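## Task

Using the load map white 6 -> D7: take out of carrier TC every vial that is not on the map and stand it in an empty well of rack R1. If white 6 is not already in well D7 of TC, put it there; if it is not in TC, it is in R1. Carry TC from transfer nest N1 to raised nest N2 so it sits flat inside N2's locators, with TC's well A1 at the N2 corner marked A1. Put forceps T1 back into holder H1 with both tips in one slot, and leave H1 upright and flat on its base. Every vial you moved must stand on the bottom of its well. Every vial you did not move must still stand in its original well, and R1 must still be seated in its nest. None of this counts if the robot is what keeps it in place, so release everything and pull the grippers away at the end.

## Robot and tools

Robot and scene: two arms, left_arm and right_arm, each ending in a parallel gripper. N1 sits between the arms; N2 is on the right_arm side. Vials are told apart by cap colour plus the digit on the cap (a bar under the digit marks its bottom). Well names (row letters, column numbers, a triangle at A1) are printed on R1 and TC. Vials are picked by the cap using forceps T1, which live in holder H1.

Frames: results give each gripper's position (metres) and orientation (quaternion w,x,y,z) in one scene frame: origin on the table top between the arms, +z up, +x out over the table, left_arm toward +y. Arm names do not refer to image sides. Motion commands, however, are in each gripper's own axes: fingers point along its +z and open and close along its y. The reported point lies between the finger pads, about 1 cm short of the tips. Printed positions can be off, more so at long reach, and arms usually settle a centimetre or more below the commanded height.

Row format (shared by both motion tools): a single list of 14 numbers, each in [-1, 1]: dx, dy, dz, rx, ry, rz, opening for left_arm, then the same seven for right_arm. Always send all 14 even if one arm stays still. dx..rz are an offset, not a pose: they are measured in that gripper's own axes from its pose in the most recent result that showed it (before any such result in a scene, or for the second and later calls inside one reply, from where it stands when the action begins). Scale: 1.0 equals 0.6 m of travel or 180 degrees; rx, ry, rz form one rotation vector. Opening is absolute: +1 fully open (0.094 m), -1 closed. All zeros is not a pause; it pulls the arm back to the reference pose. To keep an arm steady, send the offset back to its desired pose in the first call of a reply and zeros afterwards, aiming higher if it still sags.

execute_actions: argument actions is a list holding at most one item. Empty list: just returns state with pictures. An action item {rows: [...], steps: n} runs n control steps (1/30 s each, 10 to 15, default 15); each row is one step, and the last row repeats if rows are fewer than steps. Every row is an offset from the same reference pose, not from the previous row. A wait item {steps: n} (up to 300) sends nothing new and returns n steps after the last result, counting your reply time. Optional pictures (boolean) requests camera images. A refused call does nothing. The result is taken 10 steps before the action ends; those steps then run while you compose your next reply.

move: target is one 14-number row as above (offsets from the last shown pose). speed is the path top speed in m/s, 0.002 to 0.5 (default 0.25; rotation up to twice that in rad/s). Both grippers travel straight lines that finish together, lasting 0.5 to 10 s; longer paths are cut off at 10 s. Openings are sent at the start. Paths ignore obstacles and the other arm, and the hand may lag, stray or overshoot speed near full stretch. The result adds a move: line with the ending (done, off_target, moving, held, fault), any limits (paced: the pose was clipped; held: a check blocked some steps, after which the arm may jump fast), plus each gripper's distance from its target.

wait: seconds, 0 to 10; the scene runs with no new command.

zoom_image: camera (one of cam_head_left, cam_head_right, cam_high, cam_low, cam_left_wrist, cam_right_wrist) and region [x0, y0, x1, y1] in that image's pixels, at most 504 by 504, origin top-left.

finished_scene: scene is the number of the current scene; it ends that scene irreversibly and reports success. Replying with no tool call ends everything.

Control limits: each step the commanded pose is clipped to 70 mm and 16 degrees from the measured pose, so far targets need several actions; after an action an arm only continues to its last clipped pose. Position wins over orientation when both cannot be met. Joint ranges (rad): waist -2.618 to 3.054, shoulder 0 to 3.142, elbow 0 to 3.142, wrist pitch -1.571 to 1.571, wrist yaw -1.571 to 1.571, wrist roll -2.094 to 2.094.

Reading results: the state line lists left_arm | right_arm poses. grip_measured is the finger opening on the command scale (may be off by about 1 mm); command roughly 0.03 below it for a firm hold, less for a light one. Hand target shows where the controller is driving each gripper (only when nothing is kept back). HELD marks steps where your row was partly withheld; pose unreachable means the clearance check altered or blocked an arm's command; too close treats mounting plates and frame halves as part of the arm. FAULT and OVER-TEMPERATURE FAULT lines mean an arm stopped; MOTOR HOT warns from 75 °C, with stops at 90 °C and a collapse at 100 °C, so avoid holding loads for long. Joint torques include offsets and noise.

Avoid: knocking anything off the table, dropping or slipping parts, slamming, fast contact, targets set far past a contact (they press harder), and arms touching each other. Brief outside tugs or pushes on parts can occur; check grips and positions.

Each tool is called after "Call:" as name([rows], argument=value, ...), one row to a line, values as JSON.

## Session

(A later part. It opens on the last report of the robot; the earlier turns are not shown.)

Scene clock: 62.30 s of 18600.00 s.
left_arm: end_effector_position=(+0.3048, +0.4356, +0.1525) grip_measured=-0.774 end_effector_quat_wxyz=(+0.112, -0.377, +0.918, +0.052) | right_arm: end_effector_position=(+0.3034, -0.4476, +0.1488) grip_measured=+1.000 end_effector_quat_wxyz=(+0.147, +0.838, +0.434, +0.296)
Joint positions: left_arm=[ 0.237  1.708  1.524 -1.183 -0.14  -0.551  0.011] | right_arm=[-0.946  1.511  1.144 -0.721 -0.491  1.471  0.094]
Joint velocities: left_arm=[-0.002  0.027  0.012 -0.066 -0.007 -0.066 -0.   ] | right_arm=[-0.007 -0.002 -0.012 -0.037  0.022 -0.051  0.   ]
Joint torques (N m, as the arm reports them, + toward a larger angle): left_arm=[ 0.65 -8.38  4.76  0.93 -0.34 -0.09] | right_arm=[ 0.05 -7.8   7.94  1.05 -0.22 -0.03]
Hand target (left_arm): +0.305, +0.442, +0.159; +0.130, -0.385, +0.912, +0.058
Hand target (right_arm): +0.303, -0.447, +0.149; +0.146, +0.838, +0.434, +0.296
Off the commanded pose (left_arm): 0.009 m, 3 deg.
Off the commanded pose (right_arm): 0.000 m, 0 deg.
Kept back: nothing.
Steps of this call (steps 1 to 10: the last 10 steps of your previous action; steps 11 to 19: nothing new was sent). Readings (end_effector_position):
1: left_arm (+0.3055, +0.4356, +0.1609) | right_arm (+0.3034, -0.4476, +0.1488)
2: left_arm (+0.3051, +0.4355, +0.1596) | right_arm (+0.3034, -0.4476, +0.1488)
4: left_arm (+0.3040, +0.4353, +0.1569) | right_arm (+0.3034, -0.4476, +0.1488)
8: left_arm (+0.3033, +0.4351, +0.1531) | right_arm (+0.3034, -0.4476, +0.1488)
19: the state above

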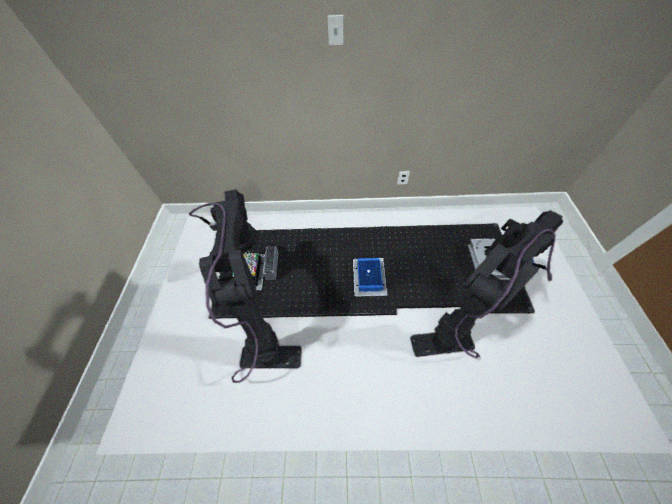

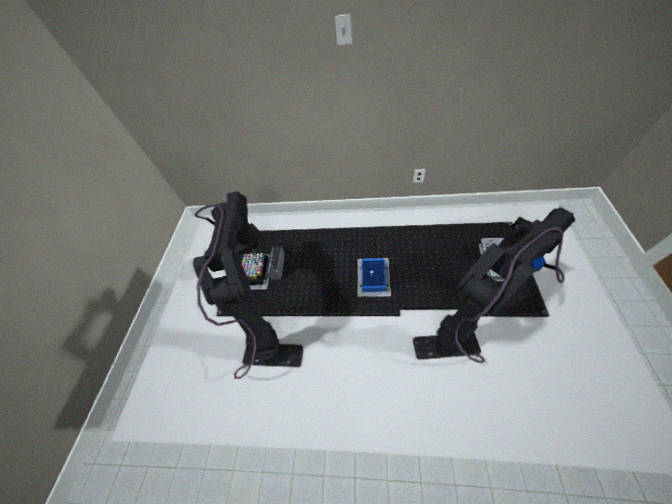

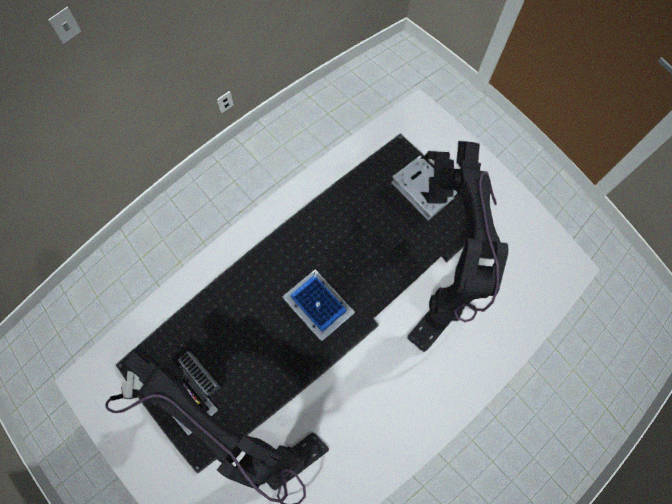

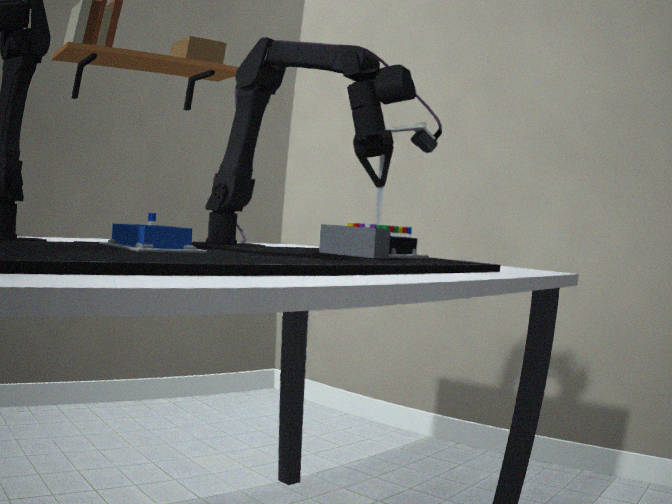

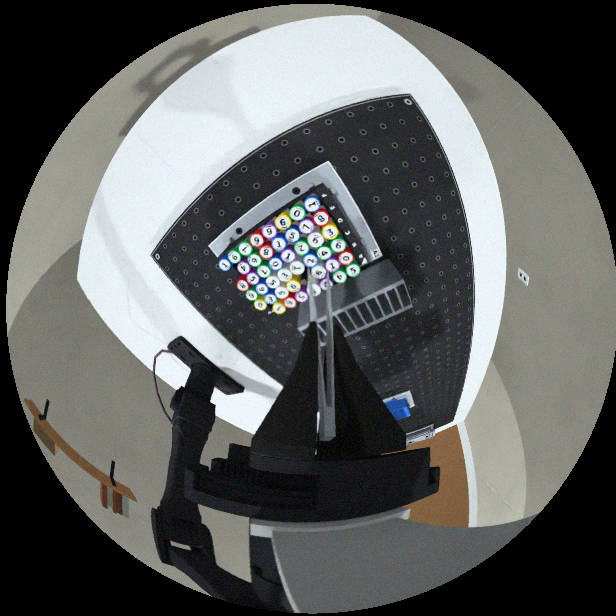

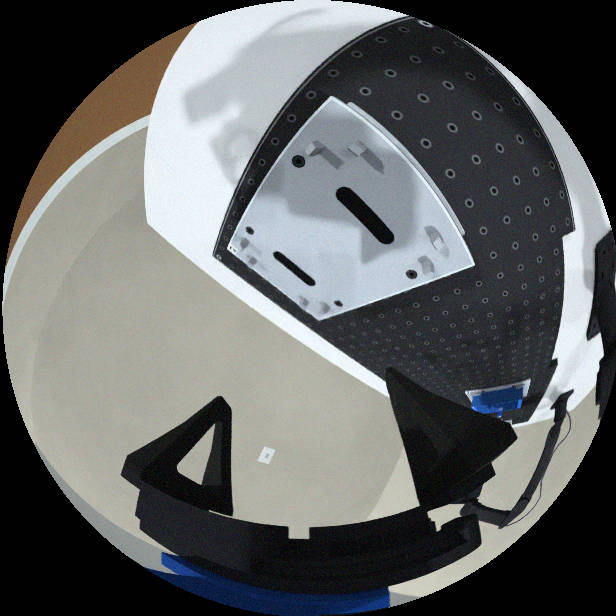

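Call:
execute_actions([
  {"rows": [[0,0,0,0,0,0,-0.79,0,0,0,0,0,0,1],[0,0,0,0,0,0,-0.80,0,0,0,0,0,0,1],[0,0,0,0,0,0,-0.81,0,0,0,0,0,0,1],[0,0,0,0,0,0,-0.82,0,0,0,0,0,0,1],[0,0,0,0,0,0,-0.825,0,0,0,0,0,0,1],[0,0,0,0,0,0,-0.83,0,0,0,0,0,0,1],[0,0,0,0,0,0,-0.835,0,0,0,0,0,0,1],[0,0,0,0,0,0,-0.84,0,0,0,0,0,0,1],[0,0,0,0,0,0,-0.845,0,0,0,0,0,0,1]], "steps": 12},
])

Call:
execute_actions([
  {"steps": 16},
], pictures=true)

Call:
zoom_image(camera="cam_left_wrist", region=[270, 220, 370, 320])

Scene clock: 62.93 s of 18600.00 s.
left_arm: end_effector_position=(+0.3050, +0.4356, +0.1526) grip_measured=-0.793 end_effector_quat_wxyz=(+0.112, -0.378, +0.918, +0.052) | right_arm: end_effector_position=(+0.3035, -0.4477, +0.1488) grip_measured=+1.000 end_effector_quat_wxyz=(+0.147, +0.838, +0.434, +0.296)
Joint positions: left_arm=[ 0.237  1.708  1.524 -1.182 -0.14  -0.551  0.01 ] | right_arm=[-0.946  1.511  1.144 -0.721 -0.491  1.471  0.094]
Joint velocities: left_arm=[ 0.007 -0.022 -0.002 -0.066  0.007 -0.051 -0.009] | right_arm=[ 0.007  0.002 -0.017  0.007 -0.037  0.022  0.   ]
Joint torques (N m, as the arm reports them, + toward a larger angle): left_arm=[ 0.03 -6.59  5.61  0.73 -0.06 -0.01] | right_arm=[ 0.05 -7.77  7.96  1.07 -0.21 -0.02]
Steps of this call (steps 1 to 17: nothing new was sent; steps 18 to 19: the first 2 steps of this action). Readings (end_effector_position):
18: left_arm (+0.3050, +0.4356, +0.1526) | right_arm (+0.3035, -0.4477, +0.1488)
19: the state above

Scene clock: 63.47 s of 18600.00 s.
left_arm: end_effector_position=(+0.3050, +0.4356, +0.1526) grip_measured=-0.838 end_effector_quat_wxyz=(+0.112, -0.378, +0.918, +0.052) | right_arm: end_effector_position=(+0.3036, -0.4478, +0.1489) grip_measured=+1.000 end_effector_quat_wxyz=(+0.147, +0.838, +0.434, +0.296)
Joint positions: left_arm=[ 0.237  1.708  1.524 -1.182 -0.14  -0.551  0.008] | right_arm=[-0.946  1.511  1.144 -0.72  -0.491  1.471  0.094]
Joint velocities: left_arm=[-0.002  0.007 -0.022 -0.051 -0.095 -0.007 -0.001] | right_arm=[-0.017 -0.012  0.002 -0.051  0.051  0.022  0.   ]
Joint torques (N m, as the arm reports them, + toward a larger angle): left_arm=[ 0.06 -6.63  5.54  0.73 -0.08 -0.02] | right_arm=[ 0.08 -7.81  8.01  1.06 -0.21 -0.02]
Hand target (left_arm): +0.305, +0.436, +0.153; +0.112, -0.377, +0.918, +0.052
Hand target (right_arm): +0.303, -0.448, +0.149; +0.147, +0.838, +0.434, +0.296
Off the commanded pose (left_arm): 0.000 m, 0 deg.
Off the commanded pose (right_arm): 0.000 m, 0 deg.
Kept back: nothing.
Steps of this call (steps 1 to 10: the last 10 steps of your previous action; steps 11 to 16: nothing new was sent). Readings (end_effector_position):
1: left_arm (+0.3050, +0.4356, +0.1526) | right_arm (+0.3035, -0.4477, +0.1488)
2: left_arm (+0.3050, +0.4356, +0.1526) | right_arm (+0.3035, -0.4477, +0.1489)
4: left_arm (+0.3050, +0.4356, +0.1526) | right_arm (+0.3035, -0.4477, +0.1489)
8: left_arm (+0.3050, +0.4356, +0.1526) | right_arm (+0.3036, -0.4478, +0.1489)
16: the state above

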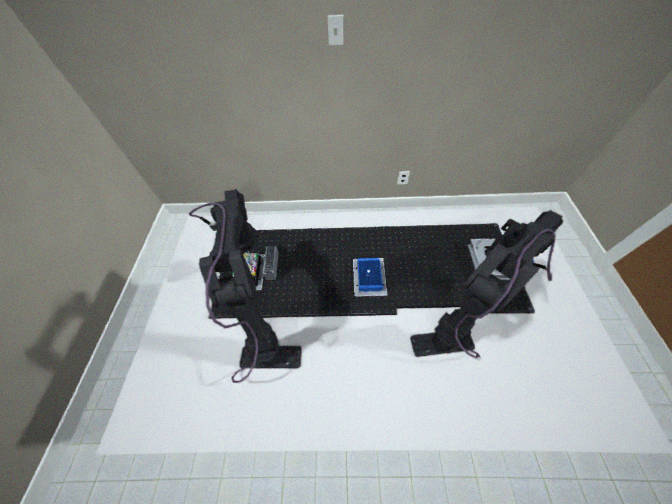

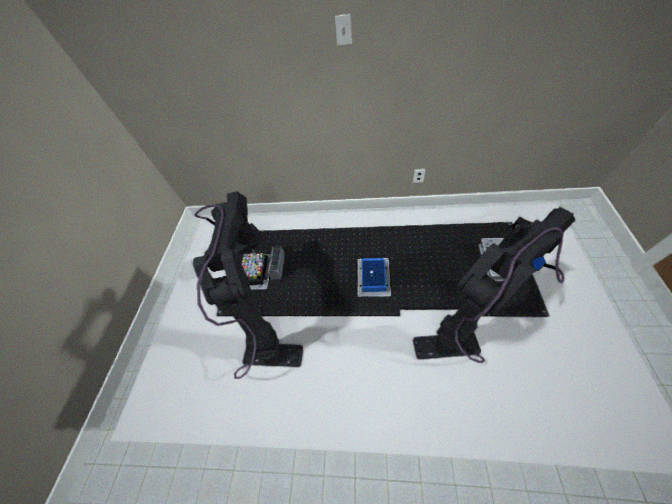

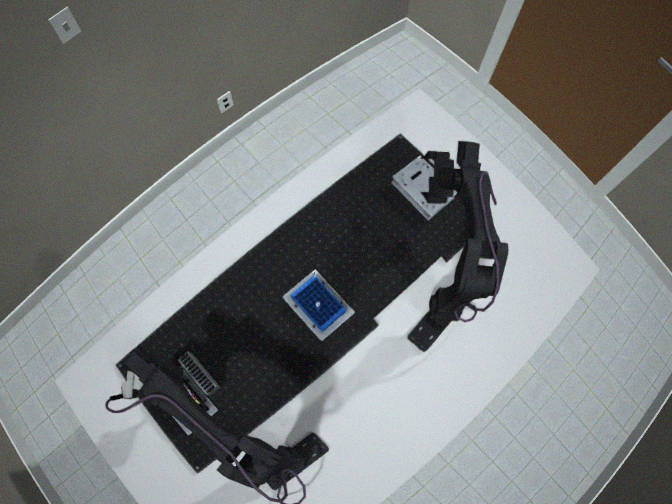

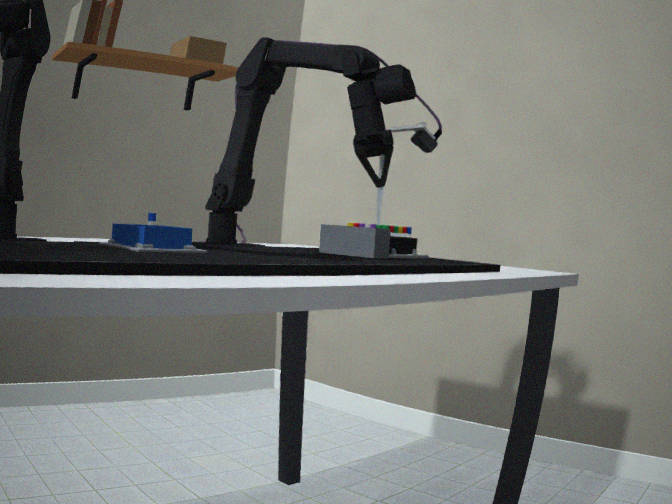

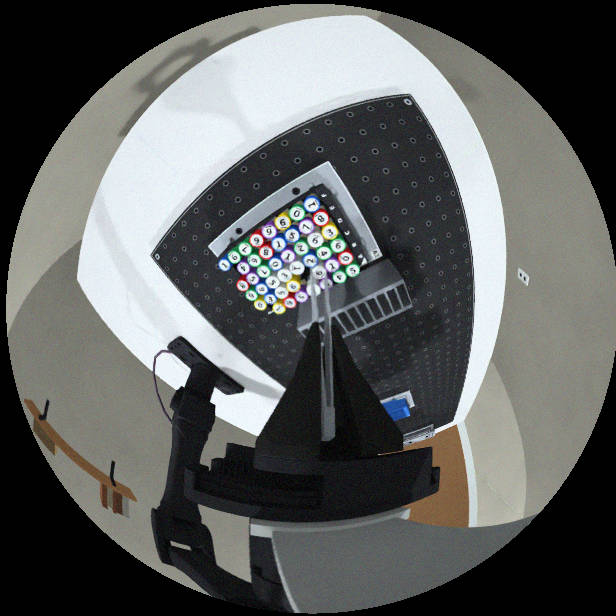

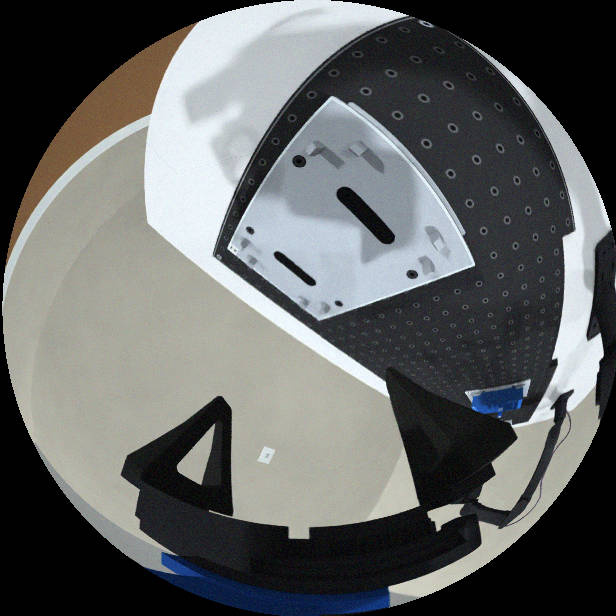

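Region (270, 220, 370, 320) of cam_left_wrist's 616x616 image, scaled by 5.040, with more detail than that image has.

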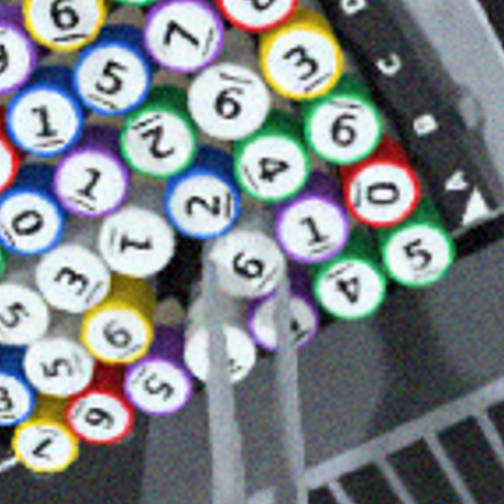

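Call:
execute_actions([
  {"rows": [[-0.0036,-0.0012,-0.0053,0.0011,-0.0019,-0.0003,-0.852,0,0,0,0,0,0,1],[-0.0072,-0.0025,-0.0106,0.0022,-0.0038,-0.0006,-0.86,0,0,0,0,0,0,1],[-0.0072,-0.0025,-0.0106,0.0022,-0.0038,-0.0006,-0.86,0,0,0,0,0,0,1],[-0.0075,-0.0025,-0.0119,0.0022,-0.0038,-0.0006,-0.86,0,0,0,0,0,0,1],[-0.0079,-0.0025,-0.0132,0.0022,-0.0038,-0.0006,-0.86,0,0,0,0,0,0,1],[-0.0082,-0.0025,-0.0145,0.0022,-0.0038,-0.0006,-0.86,0,0,0,0,0,0,1],[-0.0085,-0.0024,-0.0158,0.0022,-0.0038,-0.0006,-0.86,0,0,0,0,0,0,1],[-0.0088,-0.0024,-0.0171,0.0022,-0.0038,-0.0006,-0.86,0,0,0,0,0,0,1],[-0.0092,-0.0024,-0.0184,0.0022,-0.0038,-0.0006,-0.86,0,0,0,0,0,0,1],[-0.0095,-0.0024,-0.0197,0.0022,-0.0038,-0.0006,-0.86,0,0,0,0,0,0,1],[-0.0098,-0.0024,-0.0210,0.0022,-0.0038,-0.0006,-0.86,0,0,0,0,0,0,1],[-0.0102,-0.0024,-0.0223,0.0022,-0.0038,-0.0006,-0.86,0,0,0,0,0,0,1],[-0.0105,-0.0023,-0.0236,0.0022,-0.0038,-0.0006,-0.86,0,0,0,0,0,0,1],[-0.0108,-0.0023,-0.0249,0.0022,-0.0038,-0.0006,-0.86,0,0,0,0,0,0,1],[-0.0111,-0.0023,-0.0262,0.0022,-0.0038,-0.0006,-0.86,0,0,0,0,0,0,1]], "steps": 15},
])

Call:
execute_actions([
  {"steps": 20},
], pictures=true)

Call:
zoom_image(camera="cam_left_wrist", region=[270, 220, 370, 320])

Call:
zoom_image(camera="cam_low", region=[335, 170, 425, 250])

Scene clock: 65.70 s of 18600.00 s.
left_arm: end_effector_position=(+0.3049, +0.4356, +0.1525) grip_measured=-0.850 end_effector_quat_wxyz=(+0.112, -0.377, +0.918, +0.052) | right_arm: end_effector_position=(+0.3037, -0.4479, +0.1490) grip_measured=+1.000 end_effector_quat_wxyz=(+0.148, +0.838, +0.434, +0.297)
Joint positions: left_arm=[ 0.237  1.708  1.524 -1.182 -0.14  -0.551  0.007] | right_arm=[-0.946  1.511  1.144 -0.719 -0.491  1.471  0.094]
Joint velocities: left_arm=[ 0.022  0.017 -0.002 -0.007 -0.037  0.037 -0.002] | right_arm=[ 0.002 -0.007 -0.022 -0.007 -0.007 -0.051  0.   ]
Joint torques (N m, as the arm reports them, + toward a larger angle): left_arm=[ 0.06 -6.58  8.14  0.57 -0.09 -0.02] | right_arm=[ 0.1  -7.78  7.97  1.06 -0.22 -0.03]
Steps of this call (steps 1 to 62: nothing new was sent; steps 63 to 67: the first 5 steps of this action). Readings (end_effector_position):
63: left_arm (+0.3050, +0.4356, +0.1526) | right_arm (+0.3036, -0.4478, +0.1489)
64: left_arm (+0.3050, +0.4356, +0.1526) | right_arm (+0.3036, -0.4478, +0.1490)
66: left_arm (+0.3050, +0.4356, +0.1526) | right_arm (+0.3037, -0.4479, +0.1490)
67: the state above

Scene clock: 66.37 s of 18600.00 s.
left_arm: end_effector_position=(+0.3048, +0.4356, +0.1619) grip_measured=-0.850 end_effector_quat_wxyz=(+0.113, -0.378, +0.918, +0.052) | right_arm: end_effector_position=(+0.3037, -0.4480, +0.1490) grip_measured=+1.000 end_effector_quat_wxyz=(+0.148, +0.838, +0.434, +0.297)
Joint positions: left_arm=[ 0.237  1.708  1.561 -1.216 -0.14  -0.551  0.007] | right_arm=[-0.946  1.511  1.144 -0.719 -0.491  1.471  0.094]
Joint velocities: left_arm=[-0.007  0.002  0.007  0.007  0.007  0.037 -0.   ] | right_arm=[ 0.007  0.007 -0.007 -0.022 -0.037 -0.037  0.   ]
Joint torques (N m, as the arm reports them, + toward a larger angle): left_arm=[ 0.1  -6.41  7.95  0.58 -0.06  0.  ] | right_arm=[ 0.07 -7.78  7.98  1.07 -0.22 -0.02]
Hand target (left_arm): +0.308, +0.437, +0.169; +0.119, -0.378, +0.917, +0.051
Hand target (right_arm): +0.304, -0.448, +0.149; +0.148, +0.838, +0.434, +0.296
Off the commanded pose (left_arm): 0.008 m, 1 deg.
Off the commanded pose (right_arm): 0.000 m, 0 deg.
Kept back: nothing.
Steps of this call (steps 1 to 10: the last 10 steps of your previous action; steps 11 to 20: nothing new was sent). Readings (end_effector_position):
1: left_arm (+0.3048, +0.4356, +0.1525) | right_arm (+0.3037, -0.4479, +0.1490)
2: left_arm (+0.3047, +0.4355, +0.1525) | right_arm (+0.3037, -0.4479, +0.1490)
4: left_arm (+0.3046, +0.4355, +0.1537) | right_arm (+0.3037, -0.4479, +0.1490)
8: left_arm (+0.3055, +0.4357, +0.1585) | right_arm (+0.3037, -0.4480, +0.1490)
20: the state above

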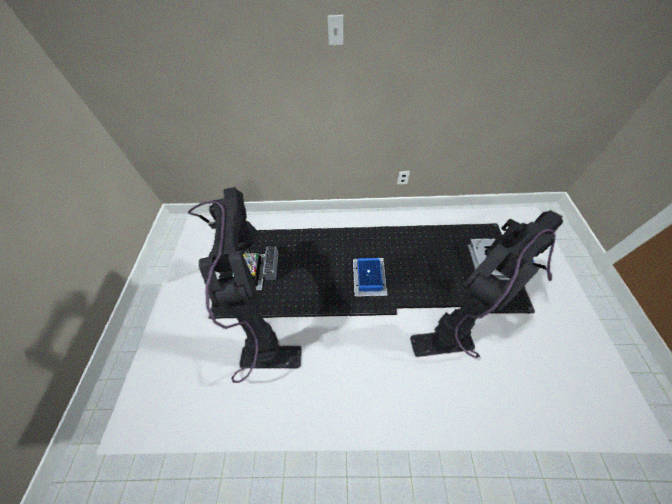

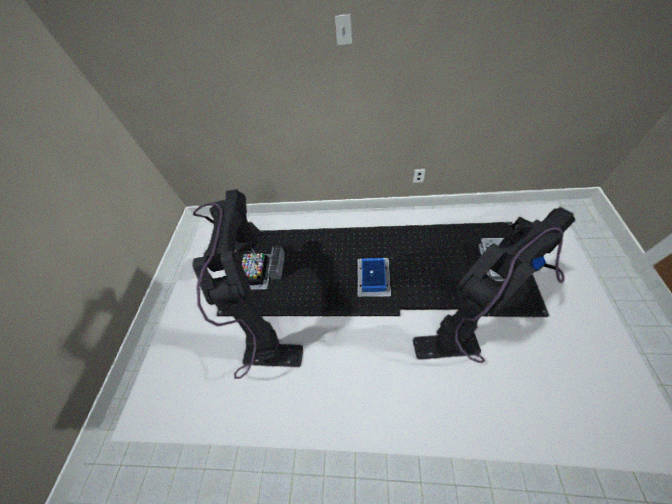

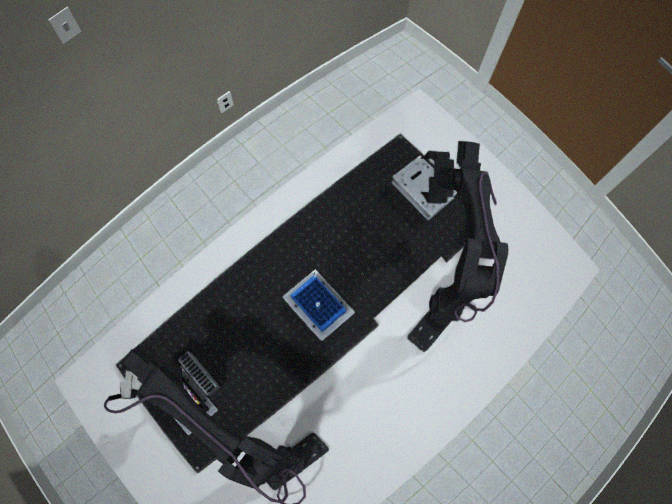

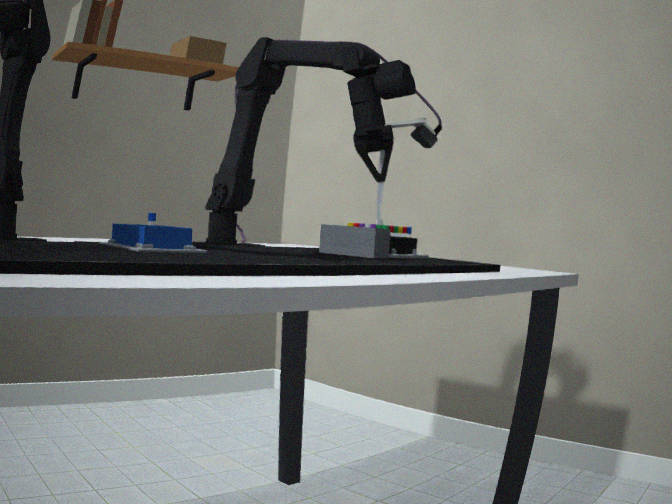

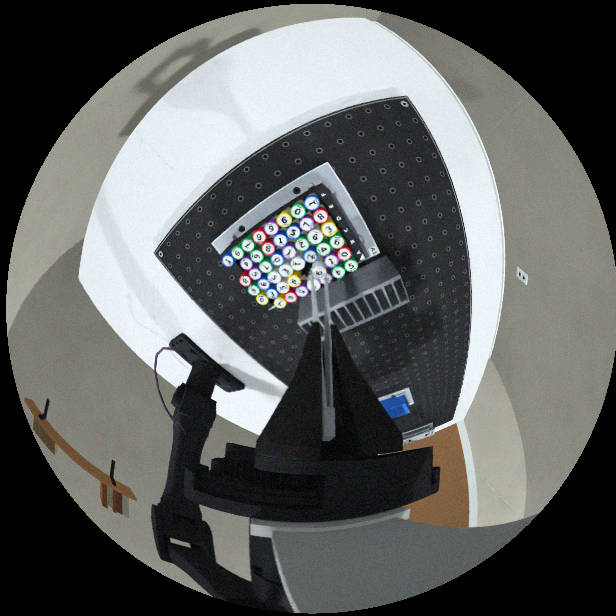

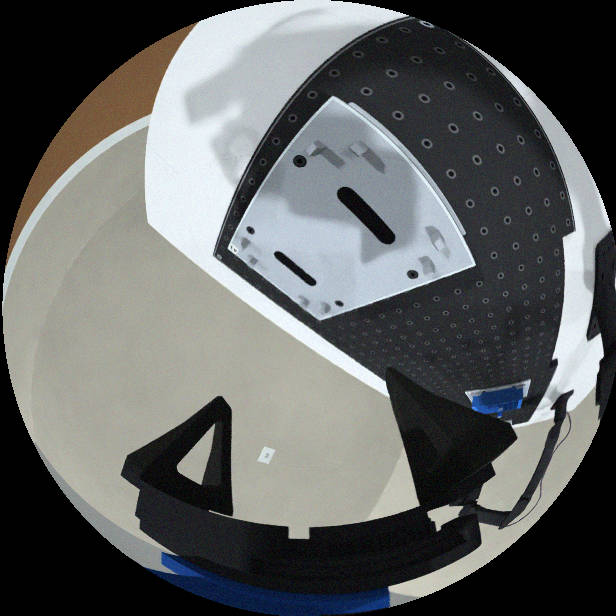

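Region (270, 220, 370, 320) of cam_left_wrist's 616x616 image, scaled by 5.040, with more detail than that image has.

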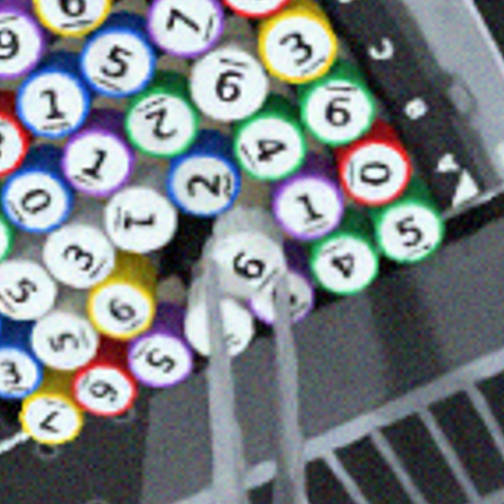

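Region (335, 170, 425, 250) of cam_low's 672x504 image, scaled by 5.600, with more detail than that image has.

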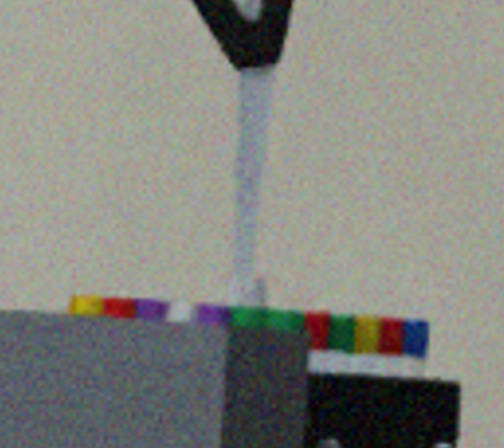

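Call:
execute_actions(actions=[])

Scene clock: 68.23 s of 18600.00 s.
left_arm: end_effector_position=(+0.3048, +0.4356, +0.1619) grip_measured=-0.850 end_effector_quat_wxyz=(+0.113, -0.378, +0.918, +0.052) | right_arm: end_effector_position=(+0.3037, -0.4480, +0.1490) grip_measured=+1.000 end_effector_quat_wxyz=(+0.148, +0.838, +0.434, +0.297)
Joint positions: left_arm=[ 0.237  1.708  1.561 -1.216 -0.14  -0.551  0.007] | right_arm=[-0.946  1.511  1.144 -0.719 -0.491  1.471  0.094]
Joint velocities: left_arm=[-0.017 -0.002 -0.002 -0.037  0.051  0.022  0.   ] | right_arm=[-0.012 -0.012 -0.002 -0.022 -0.022  0.007  0.   ]
Joint torques (N m, as the arm reports them, + toward a larger angle): left_arm=[ 0.07 -6.4   7.88  0.59 -0.07  0.  ] | right_arm=[-0.02 -7.8   7.96  1.05 -0.22 -0.03]
Hand target (left_arm): +0.308, +0.437, +0.169; +0.119, -0.378, +0.917, +0.051
Hand target (right_arm): +0.304, -0.448, +0.149; +0.148, +0.838, +0.434, +0.296
Off the commanded pose (left_arm): 0.008 m, 1 deg.
Off the commanded pose (right_arm): 0.000 m, 0 deg.
Kept back: nothing.
Steps of this call (steps 1 to 56: nothing new was sent). Readings (end_effector_position):
1: left_arm (+0.3048, +0.4356, +0.1619) | right_arm (+0.3037, -0.4480, +0.1490)
2: left_arm (+0.3048, +0.4356, +0.1619) | right_arm (+0.3037, -0.4480, +0.1490)
4: left_arm (+0.3048, +0.4356, +0.1619) | right_arm (+0.3037, -0.4480, +0.1490)
8: left_arm (+0.3048, +0.4356, +0.1619) | right_arm (+0.3037, -0.4480, +0.1490)
56: the state above

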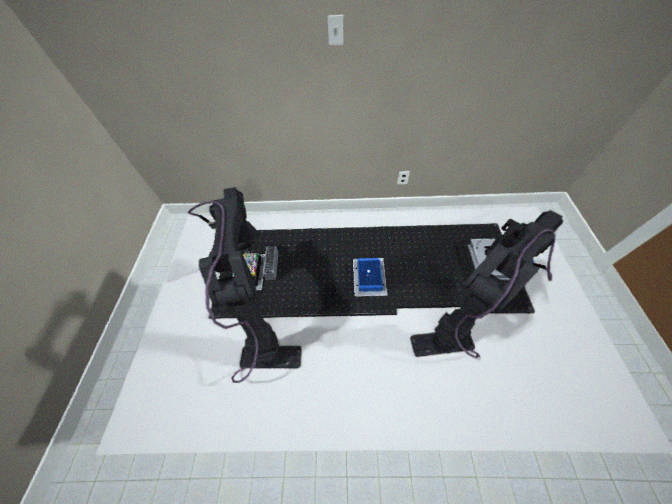

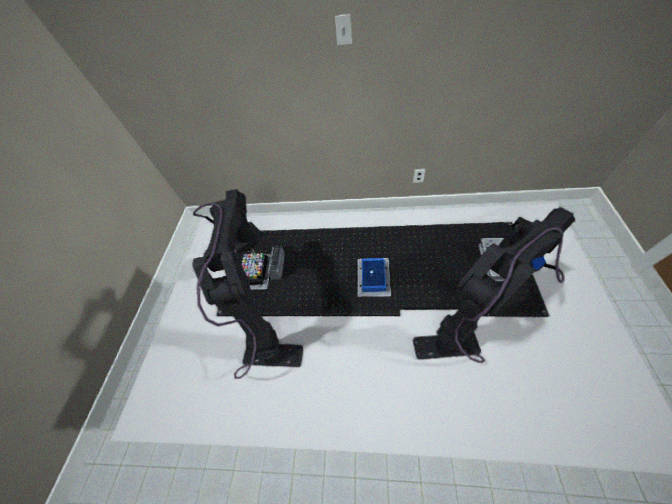

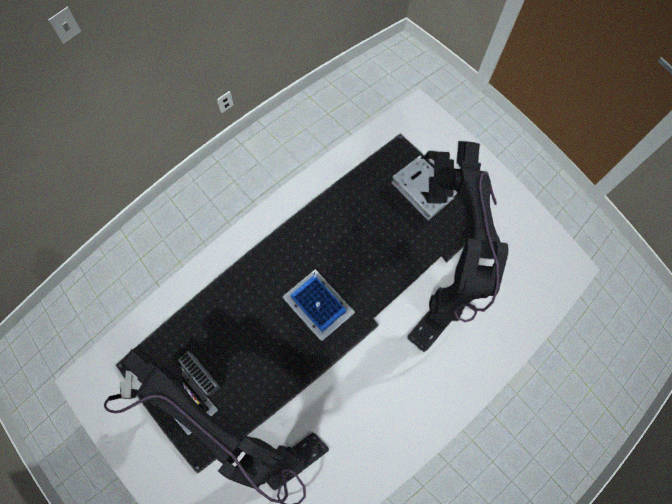

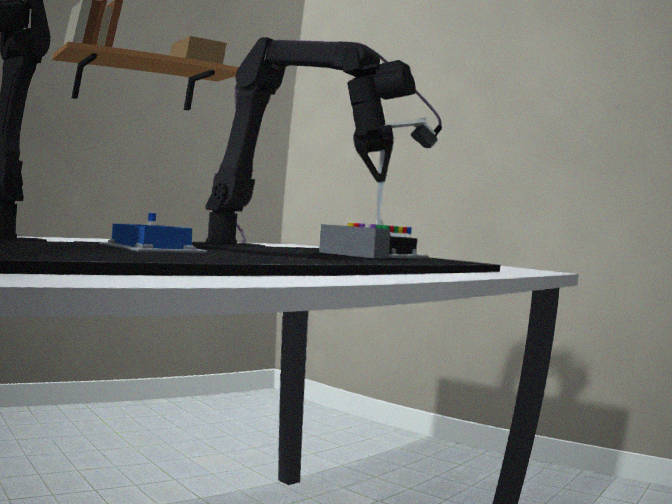

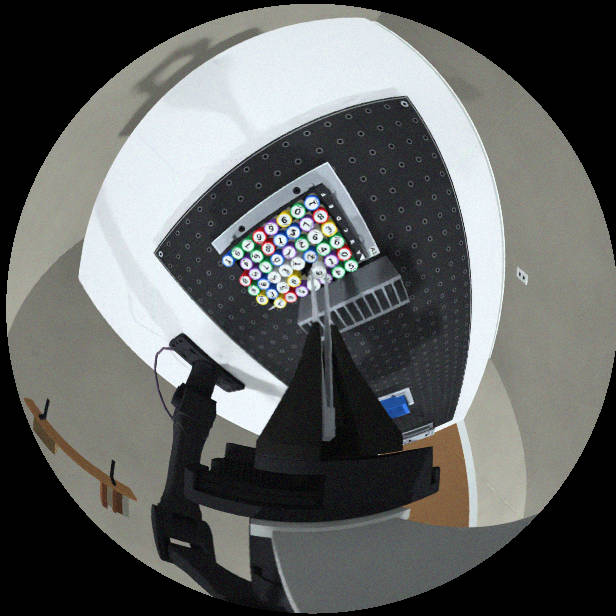

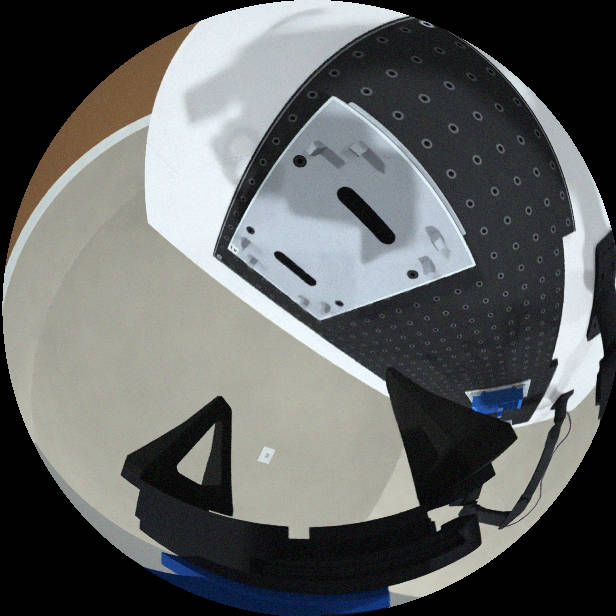

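Call:
execute_actions([
  {"rows": [[-0.0077,-0.0025,-0.0125,0.0022,-0.0038,-0.0006,-0.86,0,0,0,0,0,0,1],[-0.0082,-0.0025,-0.0145,0.0022,-0.0038,-0.0006,-0.86,0,0,0,0,0,0,1],[-0.0087,-0.0024,-0.0164,0.0022,-0.0038,-0.0006,-0.86,0,0,0,0,0,0,1],[-0.0092,-0.0024,-0.0184,0.0022,-0.0038,-0.0006,-0.86,0,0,0,0,0,0,1],[-0.0097,-0.0024,-0.0203,0.0022,-0.0038,-0.0006,-0.86,0,0,0,0,0,0,1],[-0.0101,-0.0024,-0.0222,0.0022,-0.0038,-0.0006,-0.86,0,0,0,0,0,0,1],[-0.0106,-0.0024,-0.0242,0.0022,-0.0038,-0.0006,-0.86,0,0,0,0,0,0,1],[-0.0111,-0.0023,-0.0261,0.0022,-0.0038,-0.0006,-0.86,0,0,0,0,0,0,1],[-0.0116,-0.0023,-0.0281,0.0022,-0.0038,-0.0006,-0.86,0,0,0,0,0,0,1],[-0.0121,-0.0023,-0.0300,0.0022,-0.0038,-0.0006,-0.86,0,0,0,0,0,0,1],[-0.0126,-0.0023,-0.0319,0.0022,-0.0038,-0.0006,-0.86,0,0,0,0,0,0,1],[-0.0131,-0.0023,-0.0339,0.0022,-0.0038,-0.0006,-0.86,0,0,0,0,0,0,1],[-0.0136,-0.0022,-0.0358,0.0022,-0.0038,-0.0006,-0.86,0,0,0,0,0,0,1],[-0.0141,-0.0022,-0.0378,0.0022,-0.0038,-0.0006,-0.86,0,0,0,0,0,0,1],[-0.0146,-0.0022,-0.0397,0.0022,-0.0038,-0.0006,-0.86,0,0,0,0,0,0,1]], "steps": 15},
])

Call:
execute_actions([
  {"steps": 18},
])

Scene clock: 69.43 s of 18600.00 s.
left_arm: end_effector_position=(+0.3047, +0.4355, +0.1644) grip_measured=-0.850 end_effector_quat_wxyz=(+0.113, -0.378, +0.918, +0.051) | right_arm: end_effector_position=(+0.3038, -0.4481, +0.1491) grip_measured=+1.000 end_effector_quat_wxyz=(+0.148, +0.837, +0.434, +0.297)
Joint positions: left_arm=[ 0.237  1.708  1.57  -1.226 -0.14  -0.551  0.007] | right_arm=[-0.946  1.511  1.144 -0.718 -0.491  1.471  0.094]
Joint velocities: left_arm=[ 0.012 -0.017  0.168 -0.125 -0.022  0.051 -0.   ] | right_arm=[-0.002  0.002 -0.007 -0.037 -0.022 -0.11   0.   ]
Joint torques (N m, as the arm reports them, + toward a larger angle): left_arm=[ 0.13 -6.4   8.11  0.62 -0.1   0.  ] | right_arm=[ 0.04 -7.75  7.94  1.06 -0.22 -0.03]
Steps of this call (steps 1 to 31: nothing new was sent; steps 32 to 36: the first 5 steps of this action). Readings (end_effector_position):
32: left_arm (+0.3048, +0.4356, +0.1619) | right_arm (+0.3037, -0.4480, +0.1490)
33: left_arm (+0.3046, +0.4355, +0.1618) | right_arm (+0.3037, -0.4480, +0.1490)
35: left_arm (+0.3044, +0.4355, +0.1630) | right_arm (+0.3038, -0.4480, +0.1491)
36: the state above

Scene clock: 70.03 s of 18600.00 s.
left_arm: end_effector_position=(+0.3047, +0.4355, +0.1824) grip_measured=-0.850 end_effector_quat_wxyz=(+0.118, -0.378, +0.917, +0.051) | right_arm: end_effector_position=(+0.3038, -0.4481, +0.1491) grip_measured=+1.000 end_effector_quat_wxyz=(+0.148, +0.837, +0.434, +0.297)
Joint positions: left_arm=[ 0.237  1.708  1.641 -1.286 -0.14  -0.551  0.007] | right_arm=[-0.946  1.511  1.144 -0.718 -0.491  1.471  0.094]
Joint velocities: left_arm=[-0.007 -0.022  0.002 -0.007  0.007 -0.037 -0.001] | right_arm=[-0.002 -0.002  0.012 -0.022  0.022 -0.051  0.   ]
Joint torques (N m, as the arm reports them, + toward a larger angle): left_arm=[ 0.25 -5.78  7.83  0.63 -0.07  0.  ] | right_arm=[ 0.08 -7.76  7.96  1.08 -0.21 -0.04]
Hand target (left_arm): +0.307, +0.437, +0.187; +0.120, -0.378, +0.917, +0.051
Hand target (right_arm): +0.304, -0.448, +0.149; +0.148, +0.838, +0.434, +0.297
Off the commanded pose (left_arm): 0.006 m, 0 deg.
Off the commanded pose (right_arm): 0.000 m, 0 deg.
Kept back: nothing.
Steps of this call (steps 1 to 10: the last 10 steps of your previous action; steps 11 to 18: nothing new was sent). Readings (end_effector_position):
1: left_arm (+0.3050, +0.4356, +0.1660) | right_arm (+0.3038, -0.4481, +0.1491)
2: left_arm (+0.3054, +0.4357, +0.1678) | right_arm (+0.3038, -0.4481, +0.1491)
4: left_arm (+0.3055, +0.4357, +0.1708) | right_arm (+0.3038, -0.4481, +0.1491)
8: left_arm (+0.3053, +0.4357, +0.1766) | right_arm (+0.3038, -0.4481, +0.1491)
18: the state above

Call:
execute_actions([
  {"rows": [[-0.0065,-0.0017,-0.0090,0.0006,-0.0011,-0.0002,-0.86,0,0,0,0,0,0,1],[-0.0072,-0.0017,-0.0118,0.0006,-0.0011,-0.0002,-0.86,0,0,0,0,0,0,1],[-0.0080,-0.0016,-0.0148,0.0006,-0.0011,-0.0002,-0.86,0,0,0,0,0,0,1],[-0.0088,-0.0016,-0.0179,0.0006,-0.0011,-0.0002,-0.86,0,0,0,0,0,0,1],[-0.0095,-0.0015,-0.0209,0.0006,-0.0011,-0.0002,-0.86,0,0,0,0,0,0,1],[-0.0103,-0.0015,-0.0239,0.0006,-0.0011,-0.0002,-0.86,0,0,0,0,0,0,1],[-0.0111,-0.0014,-0.0270,0.0006,-0.0011,-0.0002,-0.86,0,0,0,0,0,0,1],[-0.0118,-0.0014,-0.0300,0.0006,-0.0011,-0.0002,-0.86,0,0,0,0,0,0,1],[-0.0126,-0.0014,-0.0330,0.0006,-0.0011,-0.0002,-0.86,0,0,0,0,0,0,1],[-0.0134,-0.0013,-0.0361,0.0006,-0.0011,-0.0002,-0.86,0,0,0,0,0,0,1],[-0.0141,-0.0013,-0.0391,0.0006,-0.0011,-0.0002,-0.86,0,0,0,0,0,0,1],[-0.0149,-0.0012,-0.0421,0.0006,-0.0011,-0.0002,-0.86,0,0,0,0,0,0,1],[-0.0157,-0.0012,-0.0452,0.0006,-0.0011,-0.0002,-0.86,0,0,0,0,0,0,1],[-0.0164,-0.0012,-0.0482,0.0006,-0.0011,-0.0002,-0.86,0,0,0,0,0,0,1],[-0.0172,-0.0011,-0.0512,0.0006,-0.0011,-0.0002,-0.86,0,0,0,0,0,0,1]], "steps": 15},
])

Call:
execute_actions([
  {"steps": 18},
], pictures=true)

Scene clock: 71.53 s of 18600.00 s.
left_arm: end_effector_position=(+0.3055, +0.4357, +0.1858) grip_measured=-0.850 end_effector_quat_wxyz=(+0.117, -0.378, +0.917, +0.051) | right_arm: end_effector_position=(+0.3039, -0.4482, +0.1492) grip_measured=+1.000 end_effector_quat_wxyz=(+0.149, +0.837, +0.434, +0.297)
Joint positions: left_arm=[ 0.237  1.716  1.664 -1.303 -0.14  -0.551  0.007] | right_arm=[-0.946  1.511  1.144 -0.717 -0.491  1.471  0.094]
Joint velocities: left_arm=[ 0.007  0.071  0.237 -0.139 -0.081 -0.11   0.   ] | right_arm=[-0.012 -0.002  0.007 -0.022 -0.051  0.007  0.   ]
Joint torques (N m, as the arm reports them, + toward a larger angle): left_arm=[ 0.23 -6.48  7.86  0.66 -0.06  0.01] | right_arm=[ 0.07 -7.75  7.99  1.06 -0.21 -0.03]
Steps of this call (steps 1 to 40: nothing new was sent; steps 41 to 45: the first 5 steps of this action). Readings (end_effector_position):
41: left_arm (+0.3046, +0.4355, +0.1824) | right_arm (+0.3039, -0.4481, +0.1492)
42: left_arm (+0.3044, +0.4355, +0.1827) | right_arm (+0.3039, -0.4481, +0.1492)
44: left_arm (+0.3049, +0.4356, +0.1843) | right_arm (+0.3039, -0.4482, +0.1492)
45: the state above

Scene clock: 72.13 s of 18600.00 s.
left_arm: end_effector_position=(+0.3066, +0.4359, +0.2108) grip_measured=-0.850 end_effector_quat_wxyz=(+0.123, -0.378, +0.916, +0.050) | right_arm: end_effector_position=(+0.3040, -0.4482, +0.1492) grip_measured=+1.000 end_effector_quat_wxyz=(+0.149, +0.837, +0.434, +0.297)
Joint positions: left_arm=[ 0.237  1.732  1.781 -1.393 -0.14  -0.551  0.007] | right_arm=[-0.946  1.511  1.144 -0.717 -0.491  1.471  0.094]
Joint velocities: left_arm=[ 0.012  0.012  0.002 -0.037  0.051 -0.007 -0.   ] | right_arm=[-0.007  0.002 -0.007 -0.095 -0.022 -0.037  0.   ]
Joint torques (N m, as the arm reports them, + toward a larger angle): left_arm=[ 0.23 -5.9   7.45  0.64 -0.08  0.02] | right_arm=[ 0.08 -7.83  7.98  1.07 -0.23 -0.04]
Hand target (left_arm): +0.306, +0.437, +0.215; +0.121, -0.378, +0.917, +0.050
Hand target (right_arm): +0.304, -0.448, +0.149; +0.148, +0.837, +0.434, +0.297
Off the commanded pose (left_arm): 0.004 m, 0 deg.
Off the commanded pose (right_arm): 0.000 m, 0 deg.
Kept back: nothing.
Steps of this call (steps 1 to 10: the last 10 steps of your previous action; steps 11 to 18: nothing new was sent). Readings (end_effector_position):
1: left_arm (+0.3061, +0.4358, +0.1875) | right_arm (+0.3039, -0.4482, +0.1492)
2: left_arm (+0.3064, +0.4359, +0.1894) | right_arm (+0.3040, -0.4482, +0.1492)
4: left_arm (+0.3066, +0.4359, +0.1936) | right_arm (+0.3040, -0.4482, +0.1492)
8: left_arm (+0.3069, +0.4360, +0.2022) | right_arm (+0.3040, -0.4482, +0.1492)
18: the state above

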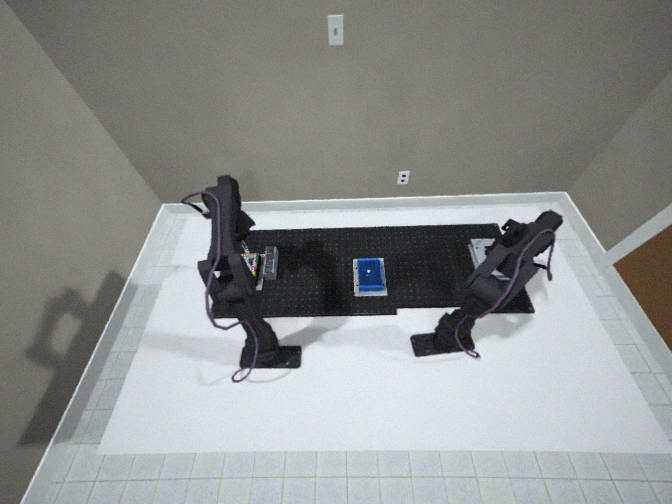

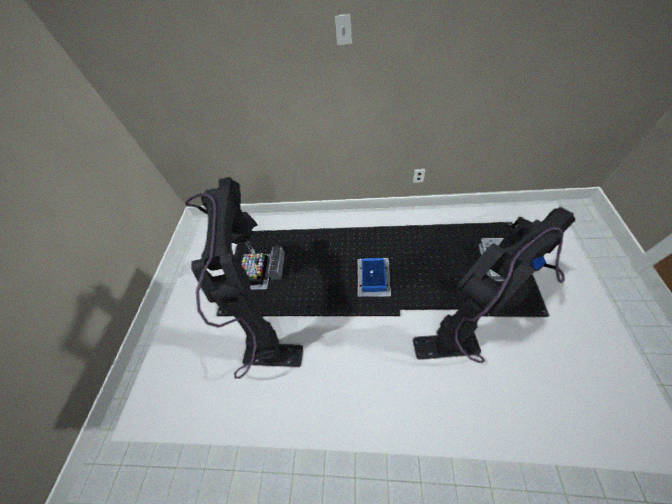

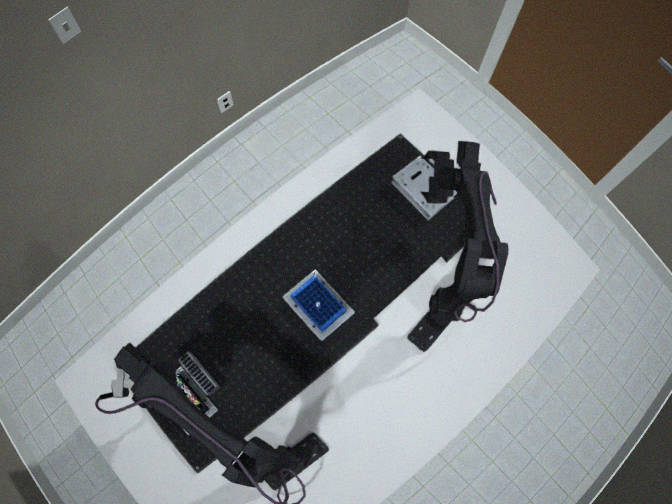

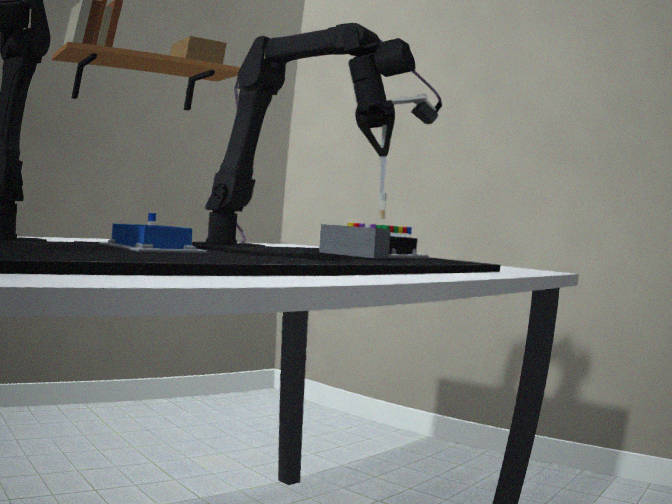

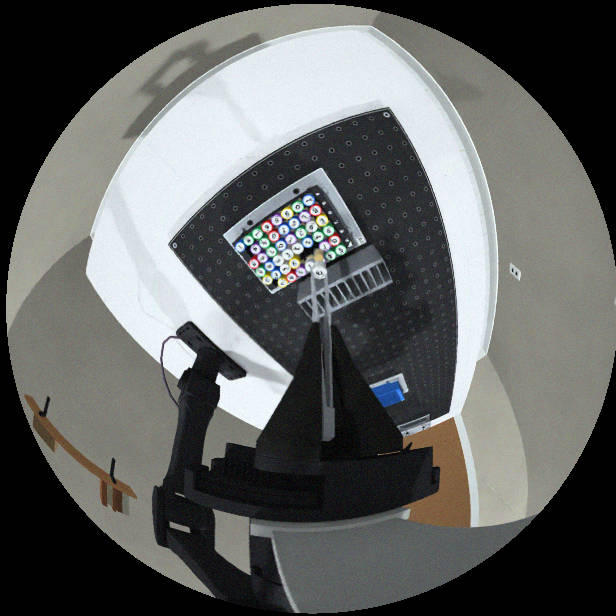

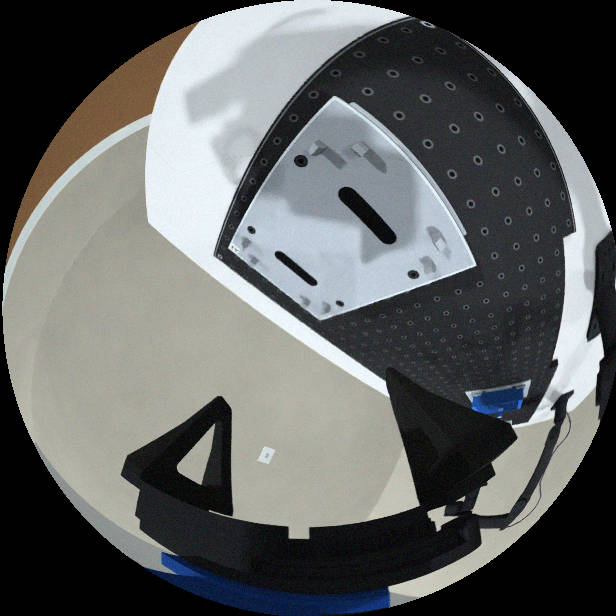

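Call:
zoom_image(camera="cam_low", region=[335, 150, 435, 250])

Call:
zoom_image(camera="cam_high", region=[270, 260, 370, 350])

Region (335, 150, 435, 250) of cam_low's 672x504 image, scaled by 5.040, with more detail than that image has.

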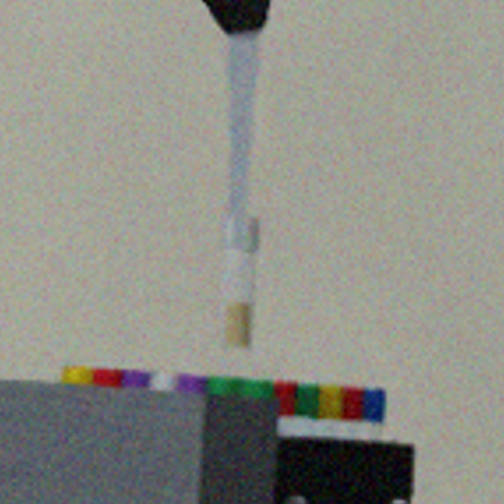

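Region (270, 260, 370, 350) of cam_high's 672x504 image, scaled by 5.040, with more detail than that image has; it fills the top 454 rows of this view, and the rest is white.

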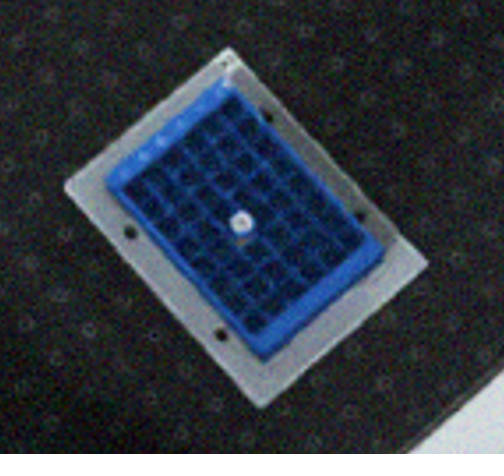

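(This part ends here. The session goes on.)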